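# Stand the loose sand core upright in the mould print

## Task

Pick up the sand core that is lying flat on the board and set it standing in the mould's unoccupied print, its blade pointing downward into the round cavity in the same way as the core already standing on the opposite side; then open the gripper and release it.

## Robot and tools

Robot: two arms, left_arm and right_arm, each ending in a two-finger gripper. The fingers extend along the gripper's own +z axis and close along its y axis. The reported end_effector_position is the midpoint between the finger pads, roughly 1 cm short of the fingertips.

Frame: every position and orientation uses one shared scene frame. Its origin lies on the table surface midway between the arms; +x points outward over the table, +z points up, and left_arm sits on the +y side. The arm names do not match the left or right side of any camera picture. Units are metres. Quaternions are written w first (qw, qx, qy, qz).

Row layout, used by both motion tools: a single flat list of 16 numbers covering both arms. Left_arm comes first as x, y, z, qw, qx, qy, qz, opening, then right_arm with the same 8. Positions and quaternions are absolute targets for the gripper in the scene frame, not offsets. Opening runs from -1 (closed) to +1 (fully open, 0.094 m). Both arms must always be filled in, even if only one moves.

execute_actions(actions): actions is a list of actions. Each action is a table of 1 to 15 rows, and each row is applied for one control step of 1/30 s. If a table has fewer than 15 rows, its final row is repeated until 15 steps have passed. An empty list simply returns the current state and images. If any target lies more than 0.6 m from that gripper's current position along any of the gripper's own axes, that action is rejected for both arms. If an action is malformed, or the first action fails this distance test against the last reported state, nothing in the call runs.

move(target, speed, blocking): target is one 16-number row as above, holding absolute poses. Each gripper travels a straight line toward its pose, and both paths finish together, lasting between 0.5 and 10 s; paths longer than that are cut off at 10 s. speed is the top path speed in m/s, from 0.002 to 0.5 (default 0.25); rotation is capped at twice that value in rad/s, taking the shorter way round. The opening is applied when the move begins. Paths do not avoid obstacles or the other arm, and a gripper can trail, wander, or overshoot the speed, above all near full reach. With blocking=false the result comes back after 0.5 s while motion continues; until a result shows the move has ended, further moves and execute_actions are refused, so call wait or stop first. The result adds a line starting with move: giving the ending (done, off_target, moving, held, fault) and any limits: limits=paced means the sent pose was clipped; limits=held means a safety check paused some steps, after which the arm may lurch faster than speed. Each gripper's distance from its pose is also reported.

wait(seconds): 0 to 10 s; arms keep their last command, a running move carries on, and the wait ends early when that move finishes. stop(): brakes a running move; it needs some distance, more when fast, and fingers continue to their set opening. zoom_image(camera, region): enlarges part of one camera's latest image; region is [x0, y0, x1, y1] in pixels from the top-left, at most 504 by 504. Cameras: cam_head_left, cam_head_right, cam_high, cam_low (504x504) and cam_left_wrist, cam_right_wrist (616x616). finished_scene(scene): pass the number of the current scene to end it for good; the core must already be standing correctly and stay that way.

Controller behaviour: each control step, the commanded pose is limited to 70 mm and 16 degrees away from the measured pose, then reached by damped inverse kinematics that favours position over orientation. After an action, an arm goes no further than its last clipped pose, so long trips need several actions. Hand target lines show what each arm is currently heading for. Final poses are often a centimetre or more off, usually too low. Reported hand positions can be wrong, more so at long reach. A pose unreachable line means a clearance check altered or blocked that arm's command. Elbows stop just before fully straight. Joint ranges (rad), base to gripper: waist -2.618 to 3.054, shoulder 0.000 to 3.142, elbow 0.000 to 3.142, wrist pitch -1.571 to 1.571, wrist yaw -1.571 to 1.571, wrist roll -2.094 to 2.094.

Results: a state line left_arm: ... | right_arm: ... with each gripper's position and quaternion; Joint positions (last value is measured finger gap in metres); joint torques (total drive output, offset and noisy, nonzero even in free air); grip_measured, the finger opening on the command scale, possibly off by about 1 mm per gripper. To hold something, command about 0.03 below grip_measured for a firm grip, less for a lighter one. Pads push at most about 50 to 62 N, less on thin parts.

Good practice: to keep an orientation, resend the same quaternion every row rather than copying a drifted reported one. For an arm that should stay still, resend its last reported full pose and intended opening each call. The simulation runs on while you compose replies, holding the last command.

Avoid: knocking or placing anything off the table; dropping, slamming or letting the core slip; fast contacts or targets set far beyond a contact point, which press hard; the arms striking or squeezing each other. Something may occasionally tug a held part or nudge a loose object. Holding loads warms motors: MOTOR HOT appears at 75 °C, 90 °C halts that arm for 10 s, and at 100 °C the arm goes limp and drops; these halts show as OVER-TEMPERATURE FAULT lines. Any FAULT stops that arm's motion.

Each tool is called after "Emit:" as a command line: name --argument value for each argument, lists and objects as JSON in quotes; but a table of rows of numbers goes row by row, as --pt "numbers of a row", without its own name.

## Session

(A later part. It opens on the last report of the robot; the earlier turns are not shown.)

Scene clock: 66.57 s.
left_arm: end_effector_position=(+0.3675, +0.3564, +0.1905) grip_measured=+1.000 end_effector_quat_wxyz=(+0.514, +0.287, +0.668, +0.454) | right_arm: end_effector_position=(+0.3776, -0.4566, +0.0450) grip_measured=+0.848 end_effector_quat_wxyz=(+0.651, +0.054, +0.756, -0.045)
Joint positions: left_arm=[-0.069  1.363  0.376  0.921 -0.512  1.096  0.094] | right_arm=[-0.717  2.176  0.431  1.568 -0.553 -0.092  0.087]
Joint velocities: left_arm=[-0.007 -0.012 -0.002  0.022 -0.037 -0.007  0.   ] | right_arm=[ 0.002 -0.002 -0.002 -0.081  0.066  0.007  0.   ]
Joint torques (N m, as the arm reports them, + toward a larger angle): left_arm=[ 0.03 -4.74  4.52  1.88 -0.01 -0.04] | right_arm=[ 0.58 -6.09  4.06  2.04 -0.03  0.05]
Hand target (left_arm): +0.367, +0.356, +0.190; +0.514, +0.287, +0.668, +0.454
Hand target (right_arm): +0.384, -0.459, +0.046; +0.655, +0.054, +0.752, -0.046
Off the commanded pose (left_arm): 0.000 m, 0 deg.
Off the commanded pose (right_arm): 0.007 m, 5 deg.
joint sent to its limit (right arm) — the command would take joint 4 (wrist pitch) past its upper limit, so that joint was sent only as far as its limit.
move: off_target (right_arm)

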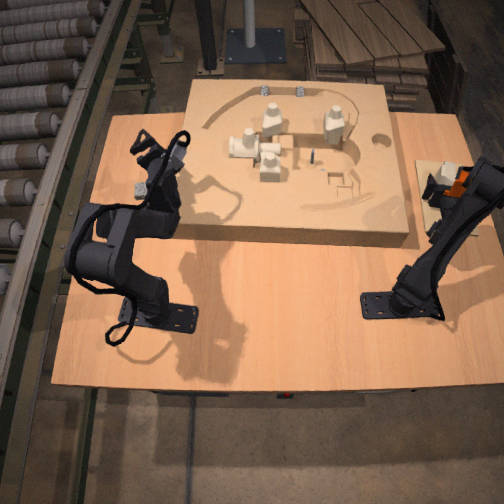

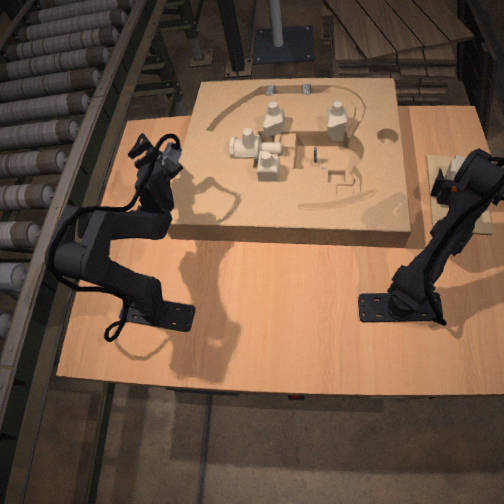

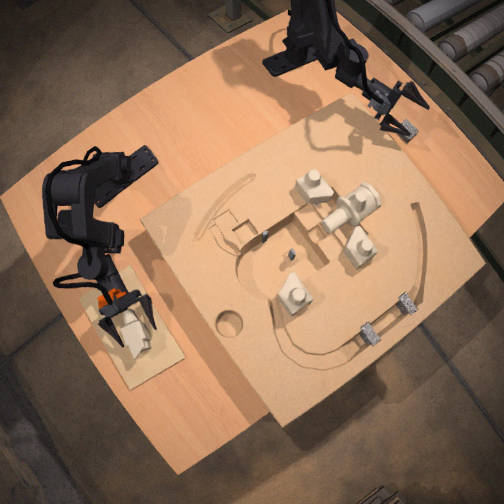

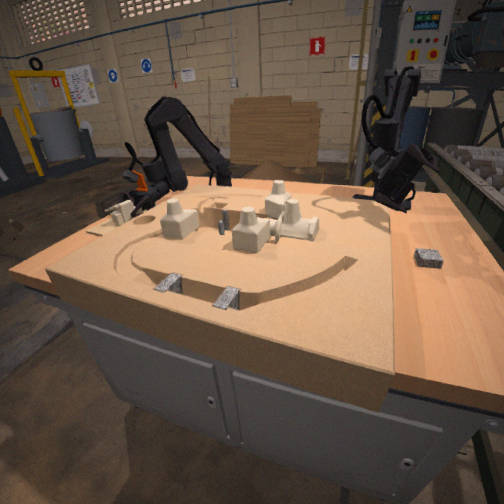

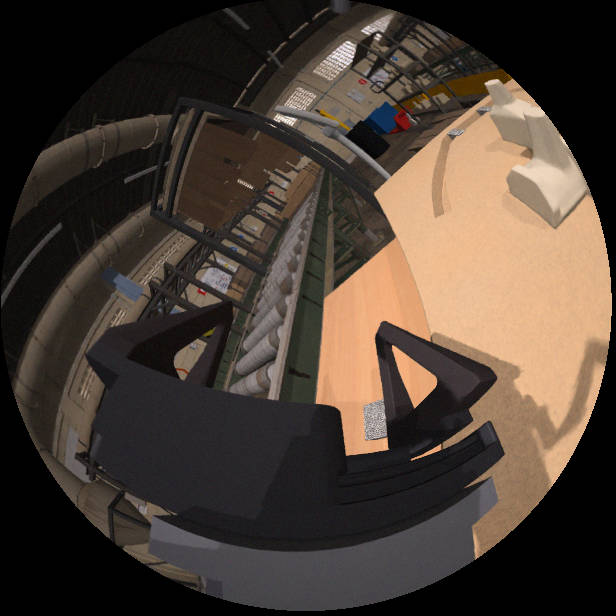

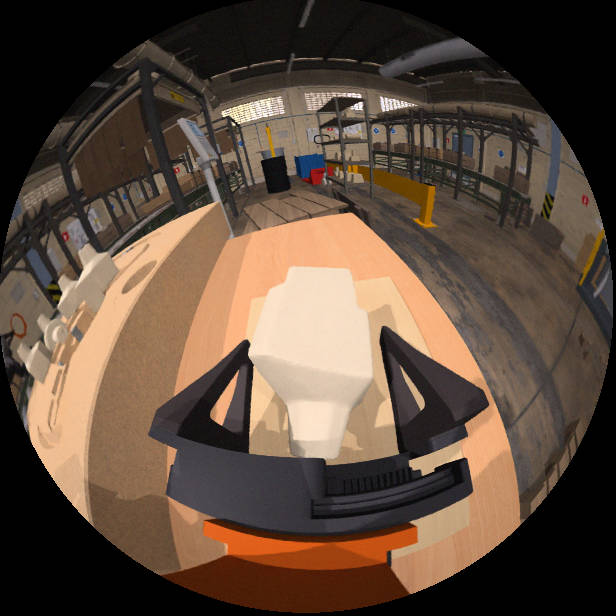

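Emit:
move --target '[0.3675,0.3564,0.1905,0.514,0.287,0.668,0.454,1, 0.384,-0.459,0.046,0.680,0.057,0.729,-0.053,0.145]' --speed 0.05

Emit:
move --target '[0.3675,0.3564,0.1905,0.514,0.287,0.668,0.454,1, 0.39,-0.455,0.14,0.655,0.054,0.752,-0.046,0.145]' --speed 0.08

Scene clock: 72.30 s.
left_arm: end_effector_position=(+0.3675, +0.3564, +0.1905) grip_measured=+1.000 end_effector_quat_wxyz=(+0.514, +0.287, +0.668, +0.454) | right_arm: end_effector_position=(+0.3773, -0.4584, +0.0452) grip_measured=+0.187 end_effector_quat_wxyz=(+0.651, +0.057, +0.756, -0.048)
Joint positions: left_arm=[-0.069  1.363  0.376  0.921 -0.512  1.096  0.094] | right_arm=[-0.717  2.176  0.431  1.57  -0.545 -0.091  0.056]
Joint velocities: left_arm=[ 0.002 -0.007 -0.007  0.022 -0.037 -0.022  0.   ] | right_arm=[ 0.002  0.002  0.002 -0.037 -0.022  0.066 -0.001]
Joint torques (N m, as the arm reports them, + toward a larger angle): left_arm=[ 0.03 -4.64  4.57  1.87 -0.02 -0.02] | right_arm=[ 0.69 -6.07  4.04  2.03 -0.06  0.05]
Hand target (left_arm): +0.367, +0.356, +0.191; +0.514, +0.287, +0.668, +0.454
Hand target (right_arm): +0.384, -0.459, +0.046; +0.655, +0.054, +0.752, -0.046
Off the commanded pose (left_arm): 0.000 m, 0 deg.
Off the commanded pose (right_arm): 0.007 m, 5 deg.
joint sent to its limit (right arm) — the command would take joint 4 (wrist pitch) past its upper limit, so that joint was sent only as far as its limit.
move: off_target (right_arm)

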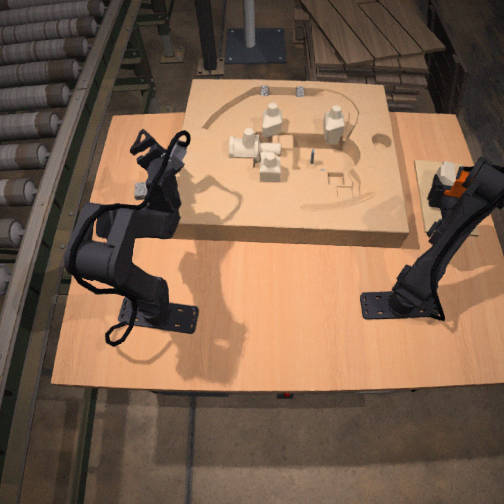

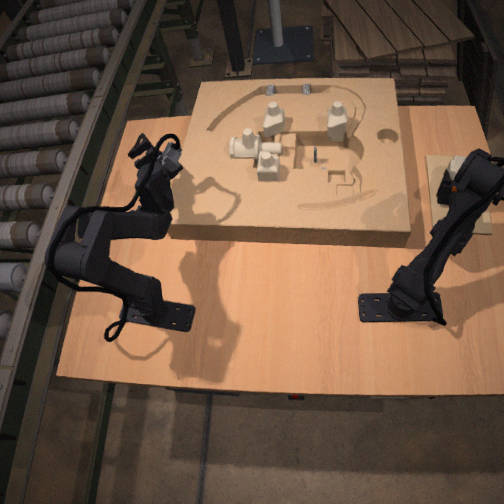

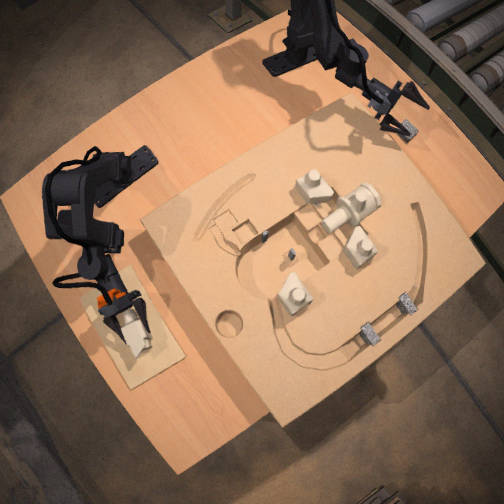

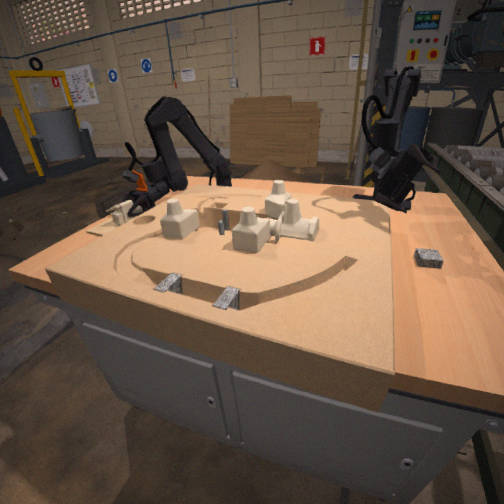

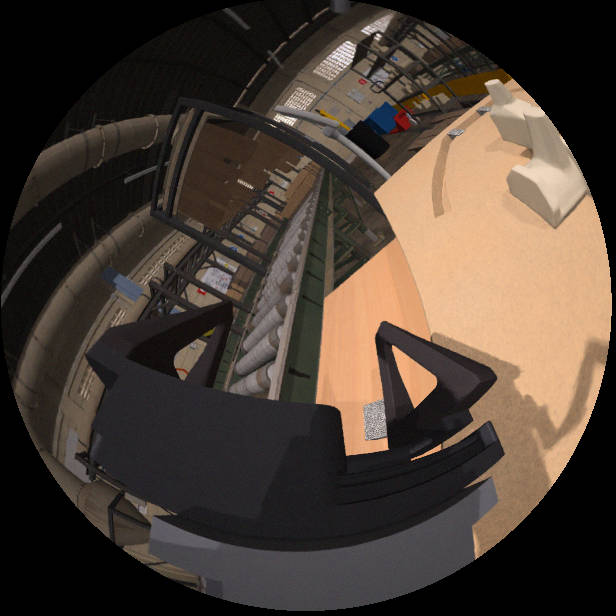

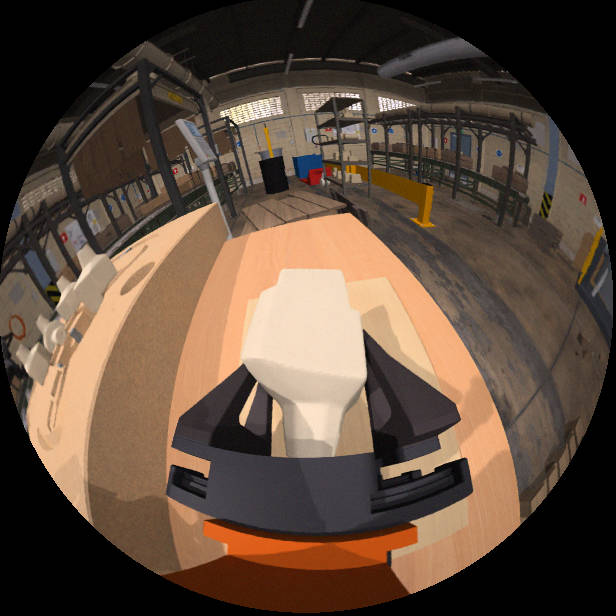

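Scene clock: 74.07 s.
left_arm: end_effector_position=(+0.3675, +0.3564, +0.1905) grip_measured=+1.000 end_effector_quat_wxyz=(+0.514, +0.287, +0.668, +0.454) | right_arm: end_effector_position=(+0.3742, -0.4478, +0.0927) grip_measured=+0.188 end_effector_quat_wxyz=(+0.605, +0.082, +0.791, -0.020)
Joint positions: left_arm=[-0.069  1.363  0.376  0.921 -0.512  1.096  0.094] | right_arm=[-0.691  1.717  0.431  0.975 -0.515 -0.087  0.056]
Joint velocities: left_arm=[ 0.017 -0.002  0.002  0.007 -0.037 -0.007  0.   ] | right_arm=[ 0.002 -0.017 -0.002  0.007  0.051 -0.007 -0.   ]
Joint torques (N m, as the arm reports them, + toward a larger angle): left_arm=[ 0.02 -4.71  4.52  1.9  -0.02 -0.02] | right_arm=[ 0.6  -9.2   7.68  2.61 -0.15  0.05]
Hand target (left_arm): +0.367, +0.356, +0.191; +0.514, +0.287, +0.668, +0.454
Hand target (right_arm): +0.388, -0.454, +0.140; +0.655, +0.054, +0.752, -0.046
Off the commanded pose (left_arm): 0.000 m, 0 deg.
Off the commanded pose (right_arm): 0.050 m, 8 deg.
move: off_target (right_arm)

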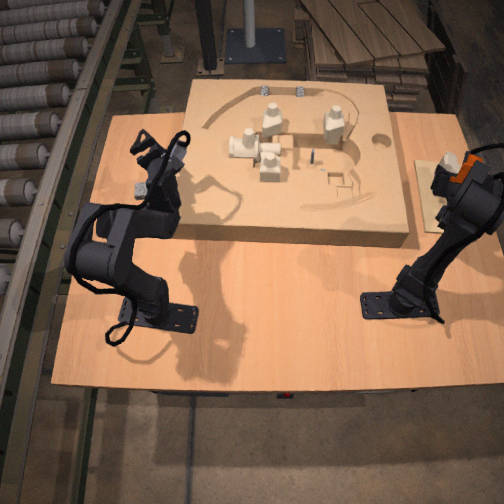

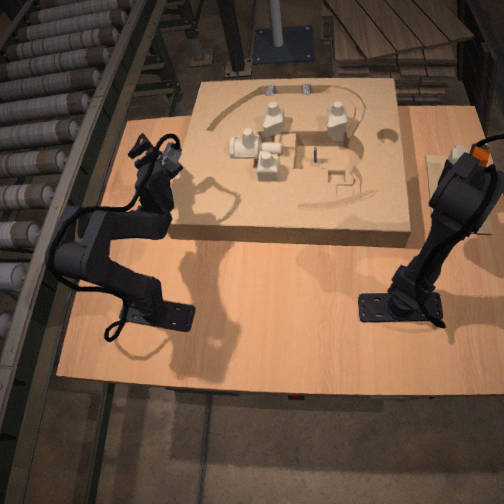

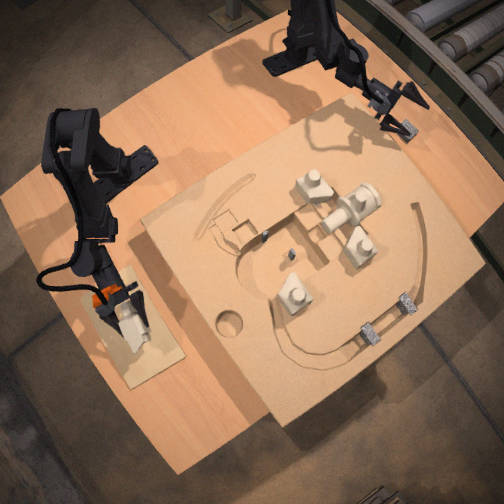

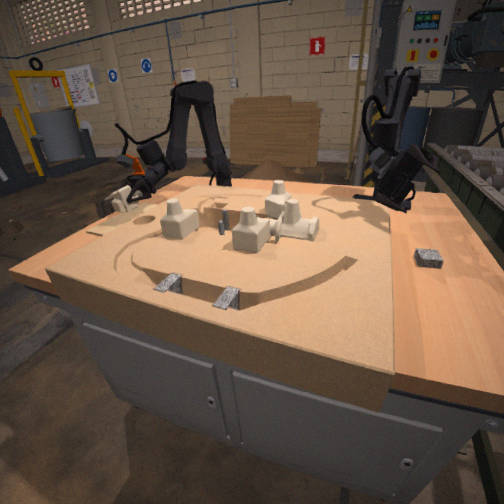

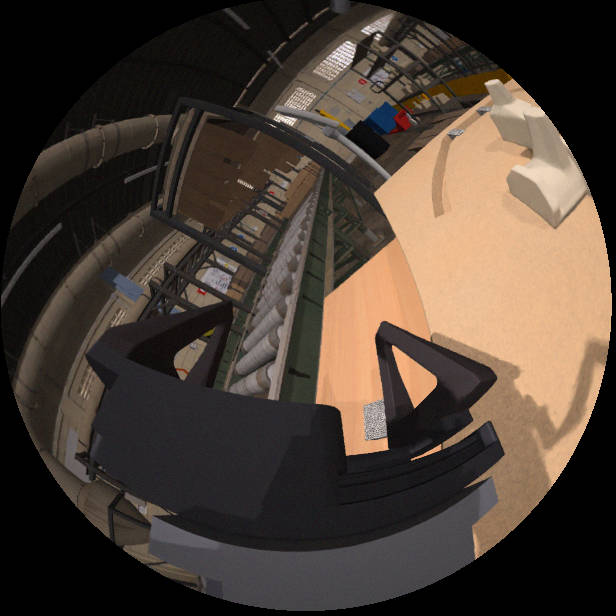

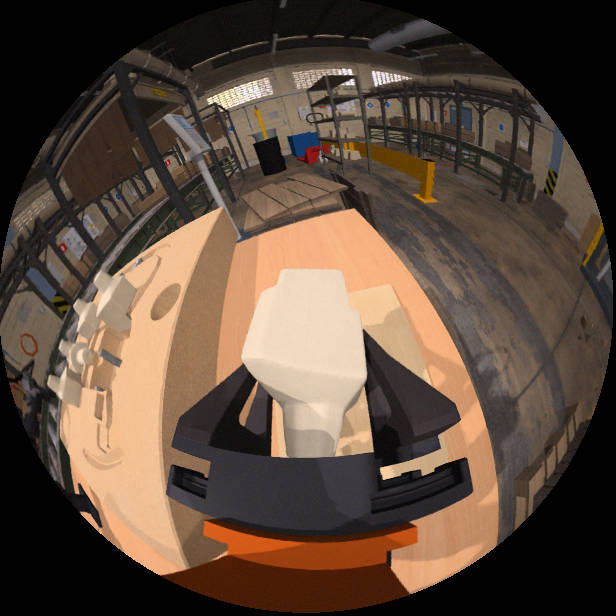

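Emit:
move --target '[0.3675,0.3564,0.1905,0.514,0.287,0.668,0.454,1, 0.38,-0.40,0.22,0.13,0.03,0.991,0,0.15]' --speed 0.2

Emit:
move --target '[0.3675,0.3564,0.1905,0.514,0.287,0.668,0.454,1, 0.33,-0.13,0.20,0.09,0.025,0.996,0,0.15]' --speed 0.15

Scene clock: 86.63 s.
left_arm: end_effector_position=(+0.3675, +0.3564, +0.1905) grip_measured=+1.000 end_effector_quat_wxyz=(+0.514, +0.287, +0.668, +0.454) | right_arm: end_effector_position=(+0.3737, -0.4004, +0.2042) grip_measured=+0.187 end_effector_quat_wxyz=(+0.106, +0.040, +0.993, +0.016)
Joint positions: left_arm=[-0.069  1.363  0.376  0.921 -0.512  1.096  0.094] | right_arm=[-0.413  1.895  1.971 -1.458 -0.103 -0.306  0.056]
Joint velocities: left_arm=[ 0.012 -0.017 -0.002 -0.022  0.007  0.037  0.   ] | right_arm=[-0.007  0.002 -0.002 -0.051  0.022  0.022  0.   ]
Joint torques (N m, as the arm reports them, + toward a larger angle): left_arm=[ 0.02 -4.62  4.47  1.88 -0.01  0.  ] | right_arm=[ 0.49 -9.01  8.6   0.8  -0.09 -0.09]
Hand target (left_arm): +0.367, +0.356, +0.191; +0.514, +0.287, +0.668, +0.454
Hand target (right_arm): +0.382, -0.401, +0.219; +0.131, +0.032, +0.991, +0.007
Off the commanded pose (left_arm): 0.000 m, 0 deg.
Off the commanded pose (right_arm): 0.017 m, 4 deg.
move: off_target (right_arm)

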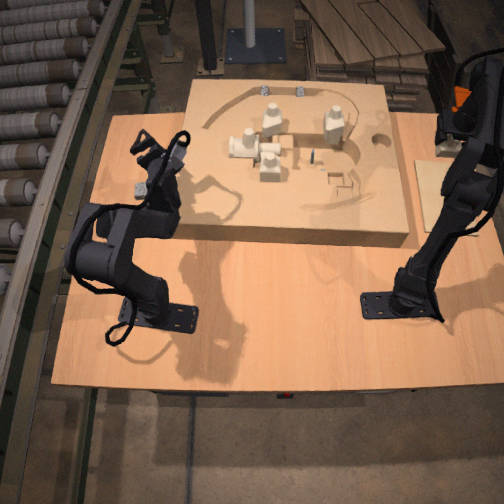

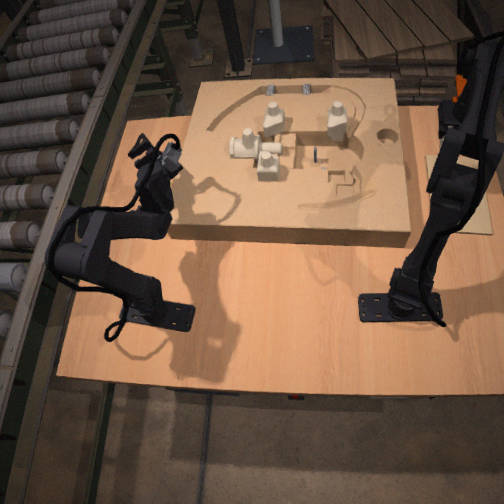

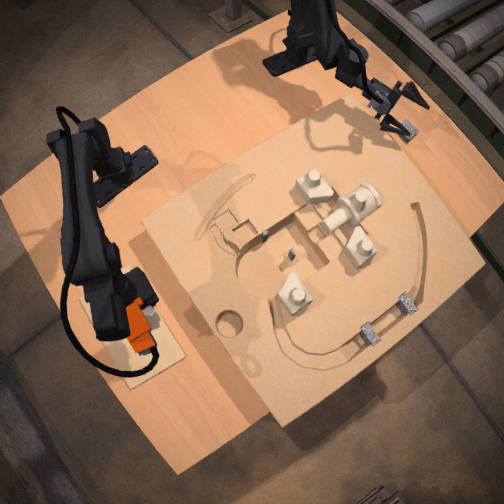

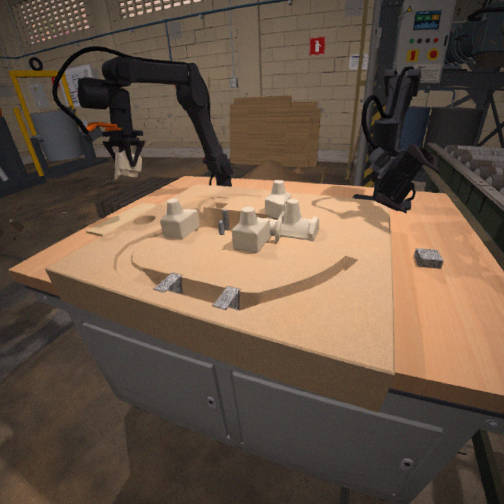

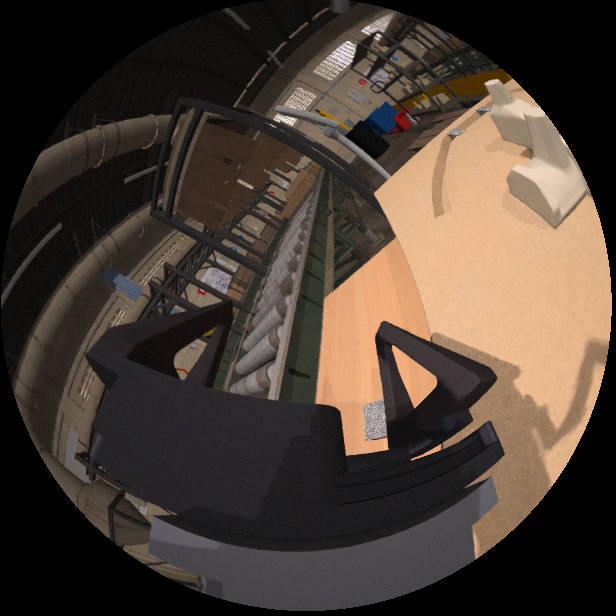

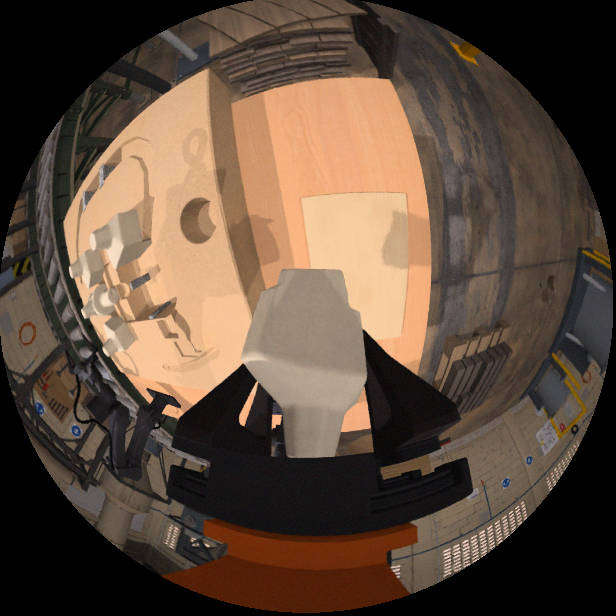

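Scene clock: 89.03 s.
left_arm: end_effector_position=(+0.3675, +0.3564, +0.1905) grip_measured=+1.000 end_effector_quat_wxyz=(+0.514, +0.287, +0.668, +0.454) | right_arm: end_effector_position=(+0.3209, -0.1291, +0.1863) grip_measured=+0.187 end_effector_quat_wxyz=(+0.060, +0.018, +0.998, -0.005)
Joint positions: left_arm=[-0.069  1.363  0.376  0.921 -0.512  1.096  0.094] | right_arm=[ 0.429  1.769  1.751 -1.449  0.063  0.478  0.056]
Joint velocities: left_arm=[-0.007  0.012 -0.002 -0.037  0.007 -0.051  0.   ] | right_arm=[-0.007  0.012  0.012 -0.037  0.081 -0.007  0.   ]
Joint torques (N m, as the arm reports them, + toward a larger angle): left_arm=[ 0.05 -4.73  4.43  1.89 -0.01 -0.02] | right_arm=[-0.14 -7.62  8.64  0.55  0.21  0.04]
Hand target (left_arm): +0.367, +0.356, +0.190; +0.514, +0.287, +0.668, +0.454
Hand target (right_arm): +0.329, -0.129, +0.200; +0.085, +0.025, +0.996, -0.002
Off the commanded pose (left_arm): 0.000 m, 0 deg.
Off the commanded pose (right_arm): 0.016 m, 4 deg.
move: off_target (right_arm)

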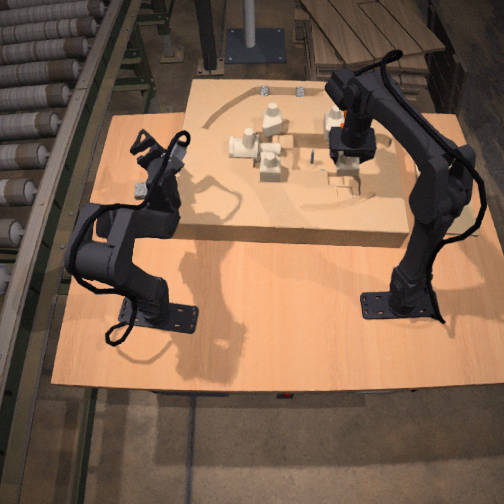

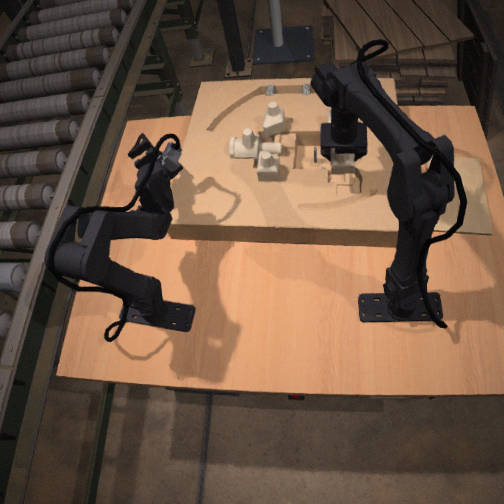

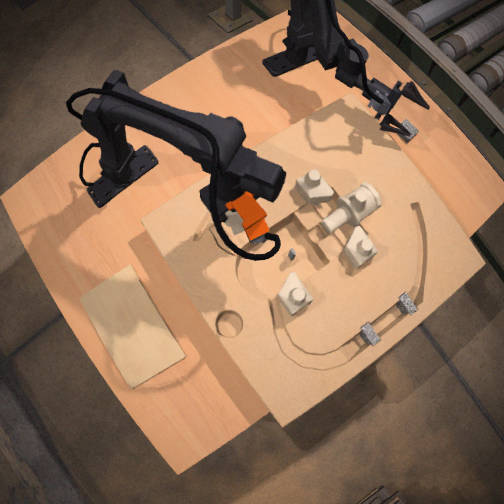

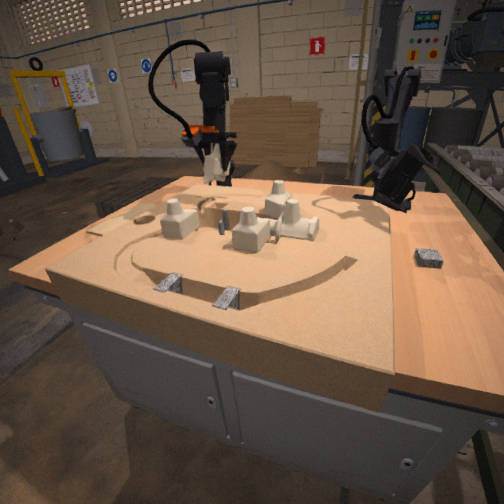

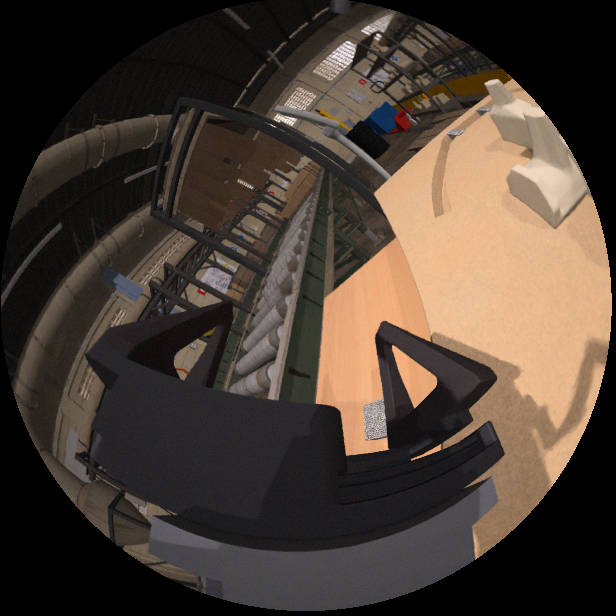

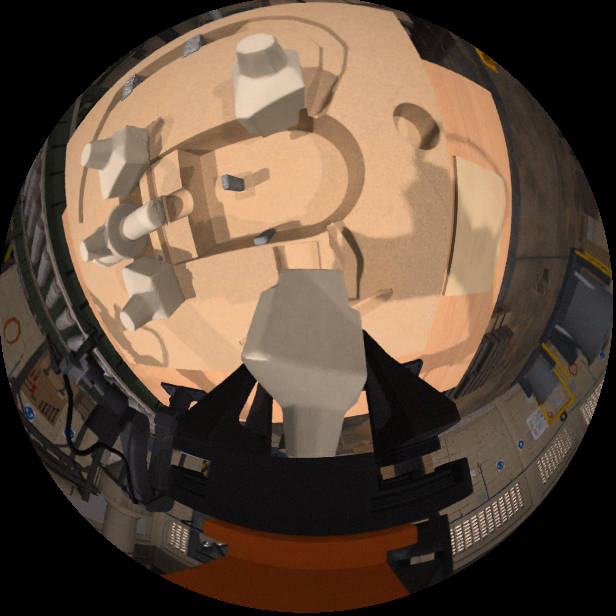

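Emit:
execute_actions --actions '[]'

Scene clock: 95.97 s.
left_arm: end_effector_position=(+0.3675, +0.3564, +0.1905) grip_measured=+1.000 end_effector_quat_wxyz=(+0.514, +0.287, +0.668, +0.454) | right_arm: end_effector_position=(+0.3208, -0.1293, +0.1863) grip_measured=+0.187 end_effector_quat_wxyz=(+0.060, +0.019, +0.998, -0.006)
Joint positions: left_arm=[-0.069  1.363  0.376  0.921 -0.512  1.096  0.094] | right_arm=[ 0.429  1.769  1.751 -1.45   0.064  0.48   0.056]
Joint velocities: left_arm=[-0.002  0.002  0.007 -0.022  0.022  0.007  0.   ] | right_arm=[-0.002  0.007 -0.027  0.007 -0.051 -0.081 -0.   ]
Joint torques (N m, as the arm reports them, + toward a larger angle): left_arm=[-0.01 -4.66  4.55  1.88 -0.01 -0.03] | right_arm=[-0.13 -7.68  8.68  0.57  0.21  0.06]
Hand target (left_arm): +0.367, +0.356, +0.191; +0.514, +0.287, +0.668, +0.454
Hand target (right_arm): +0.329, -0.129, +0.200; +0.085, +0.025, +0.996, -0.002
Off the commanded pose (left_arm): 0.000 m, 0 deg.
Off the commanded pose (right_arm): 0.017 m, 4 deg.

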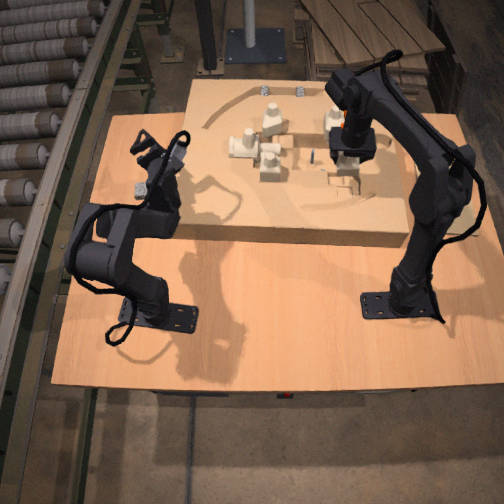

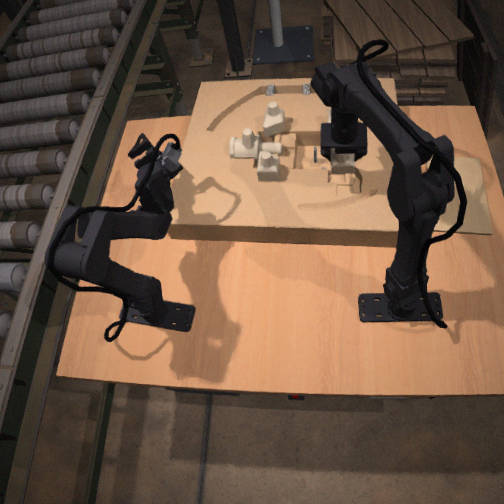

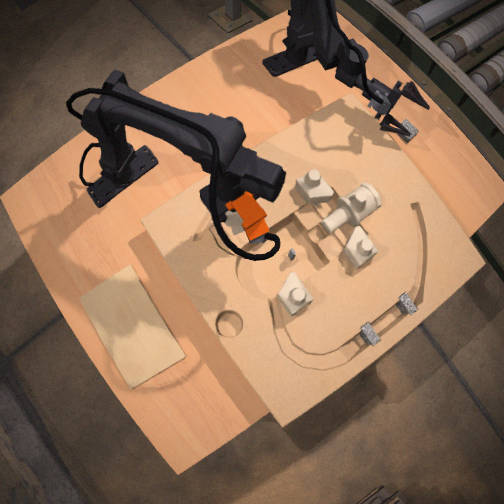

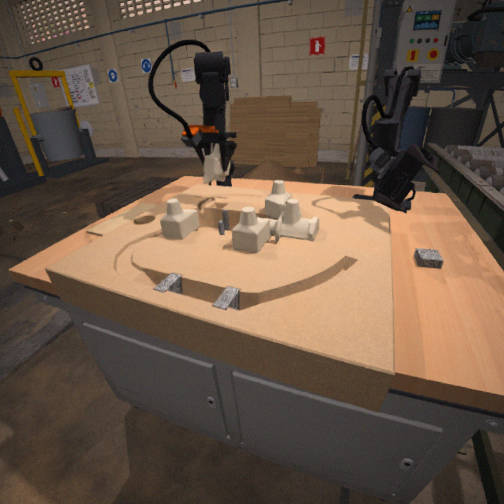

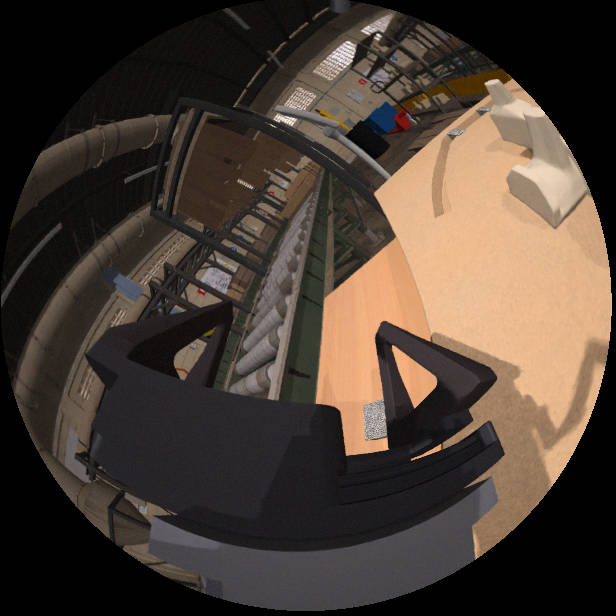

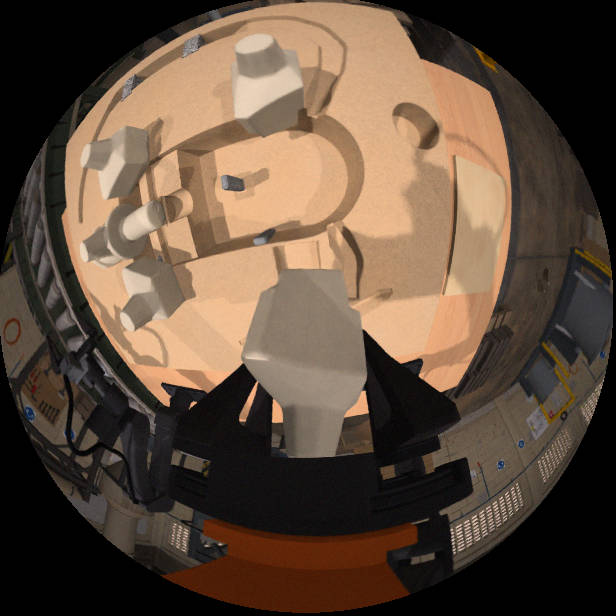

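Emit:
move --target '[0.3675,0.3564,0.1905,0.514,0.287,0.668,0.454,1,0.365,-0.122,0.165,-0.06,0.026,0.998,0.002,0.15]' --speed 0.04

Emit:
zoom_image --camera "cam_low" --region '[150,120,290,260]'

Emit:
zoom_image --camera "cam_head_left" --region '[290,110,400,220]'

Scene clock: 104.47 s.
left_arm: end_effector_position=(+0.3675, +0.3564, +0.1905) grip_measured=+1.000 end_effector_quat_wxyz=(+0.514, +0.287, +0.668, +0.454) | right_arm: end_effector_position=(+0.3589, -0.1228, +0.1519) grip_measured=+0.187 end_effector_quat_wxyz=(-0.025, +0.029, +0.999, +0.013)
Joint positions: left_arm=[-0.069  1.363  0.376  0.921 -0.512  1.096  0.094] | right_arm=[ 0.35   2.052  2.001 -1.555 -0.044  0.424  0.056]
Joint velocities: left_arm=[ 0.007  0.002  0.007  0.066 -0.051  0.051  0.   ] | right_arm=[-0.002 -0.017 -0.022 -0.007 -0.022  0.022 -0.001]
Joint torques (N m, as the arm reports them, + toward a larger angle): left_arm=[ 0.01 -4.75  4.51  1.88 -0.01  0.  ] | right_arm=[ -0.78 -10.09   8.3    0.19  -0.13  -0.13]
Hand target (left_arm): +0.367, +0.356, +0.191; +0.514, +0.287, +0.668, +0.454
Hand target (right_arm): +0.365, -0.123, +0.164; -0.009, +0.028, +0.999, +0.024
Off the commanded pose (left_arm): 0.000 m, 0 deg.
Off the commanded pose (right_arm): 0.014 m, 4 deg.
joint sent to its limit (right arm) — the command would take joint 4 (wrist pitch) past its lower limit, so that joint was sent only as far as its limit.
move: off_target (right_arm)

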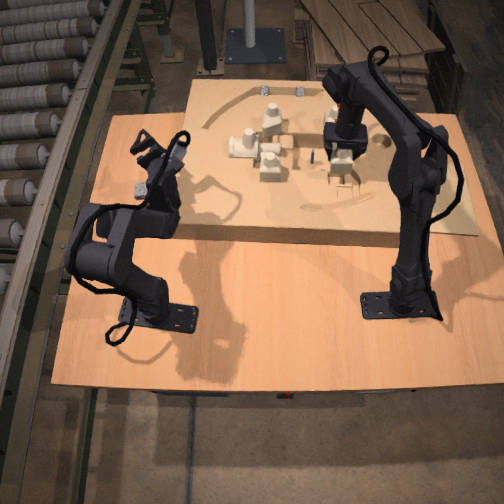

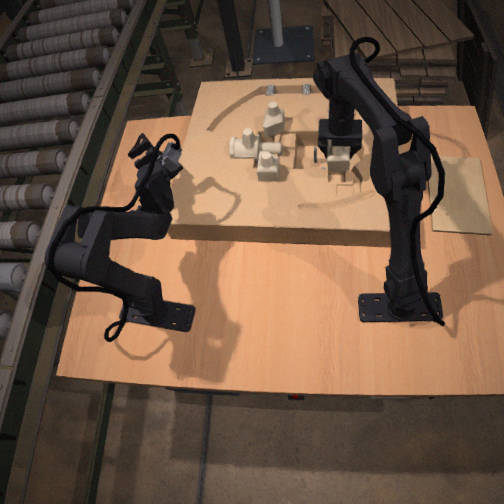

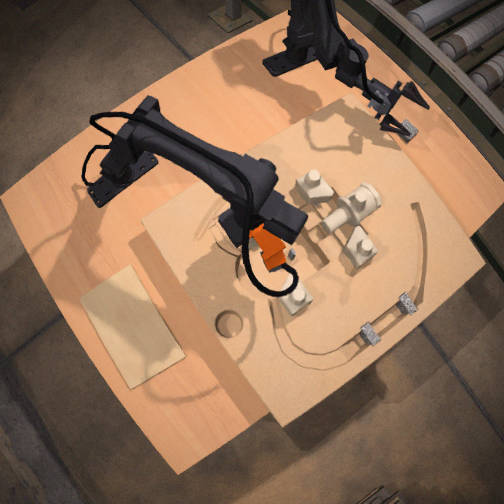

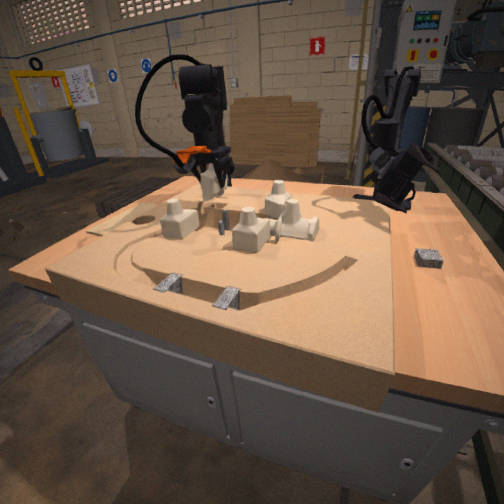

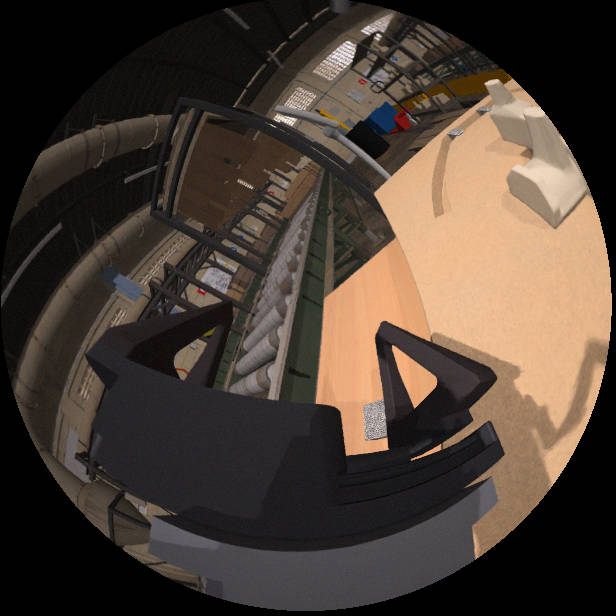

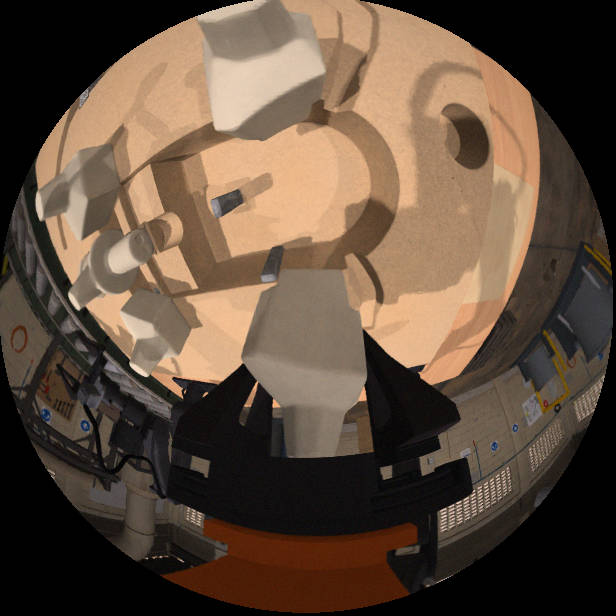

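Region (150, 120, 290, 260) of cam_low's 504x504 image, scaled by 3.600, with more detail than that image has.

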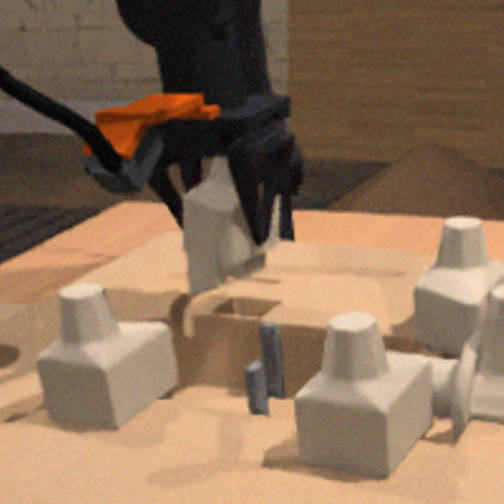

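Region (290, 110, 400, 220) of cam_head_left's 504x504 image, scaled by 4.582, with more detail than that image has.

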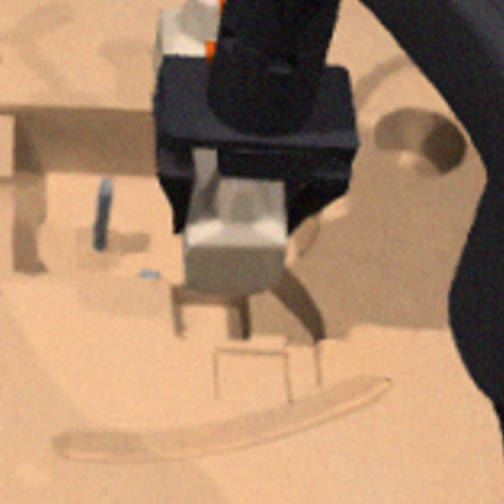

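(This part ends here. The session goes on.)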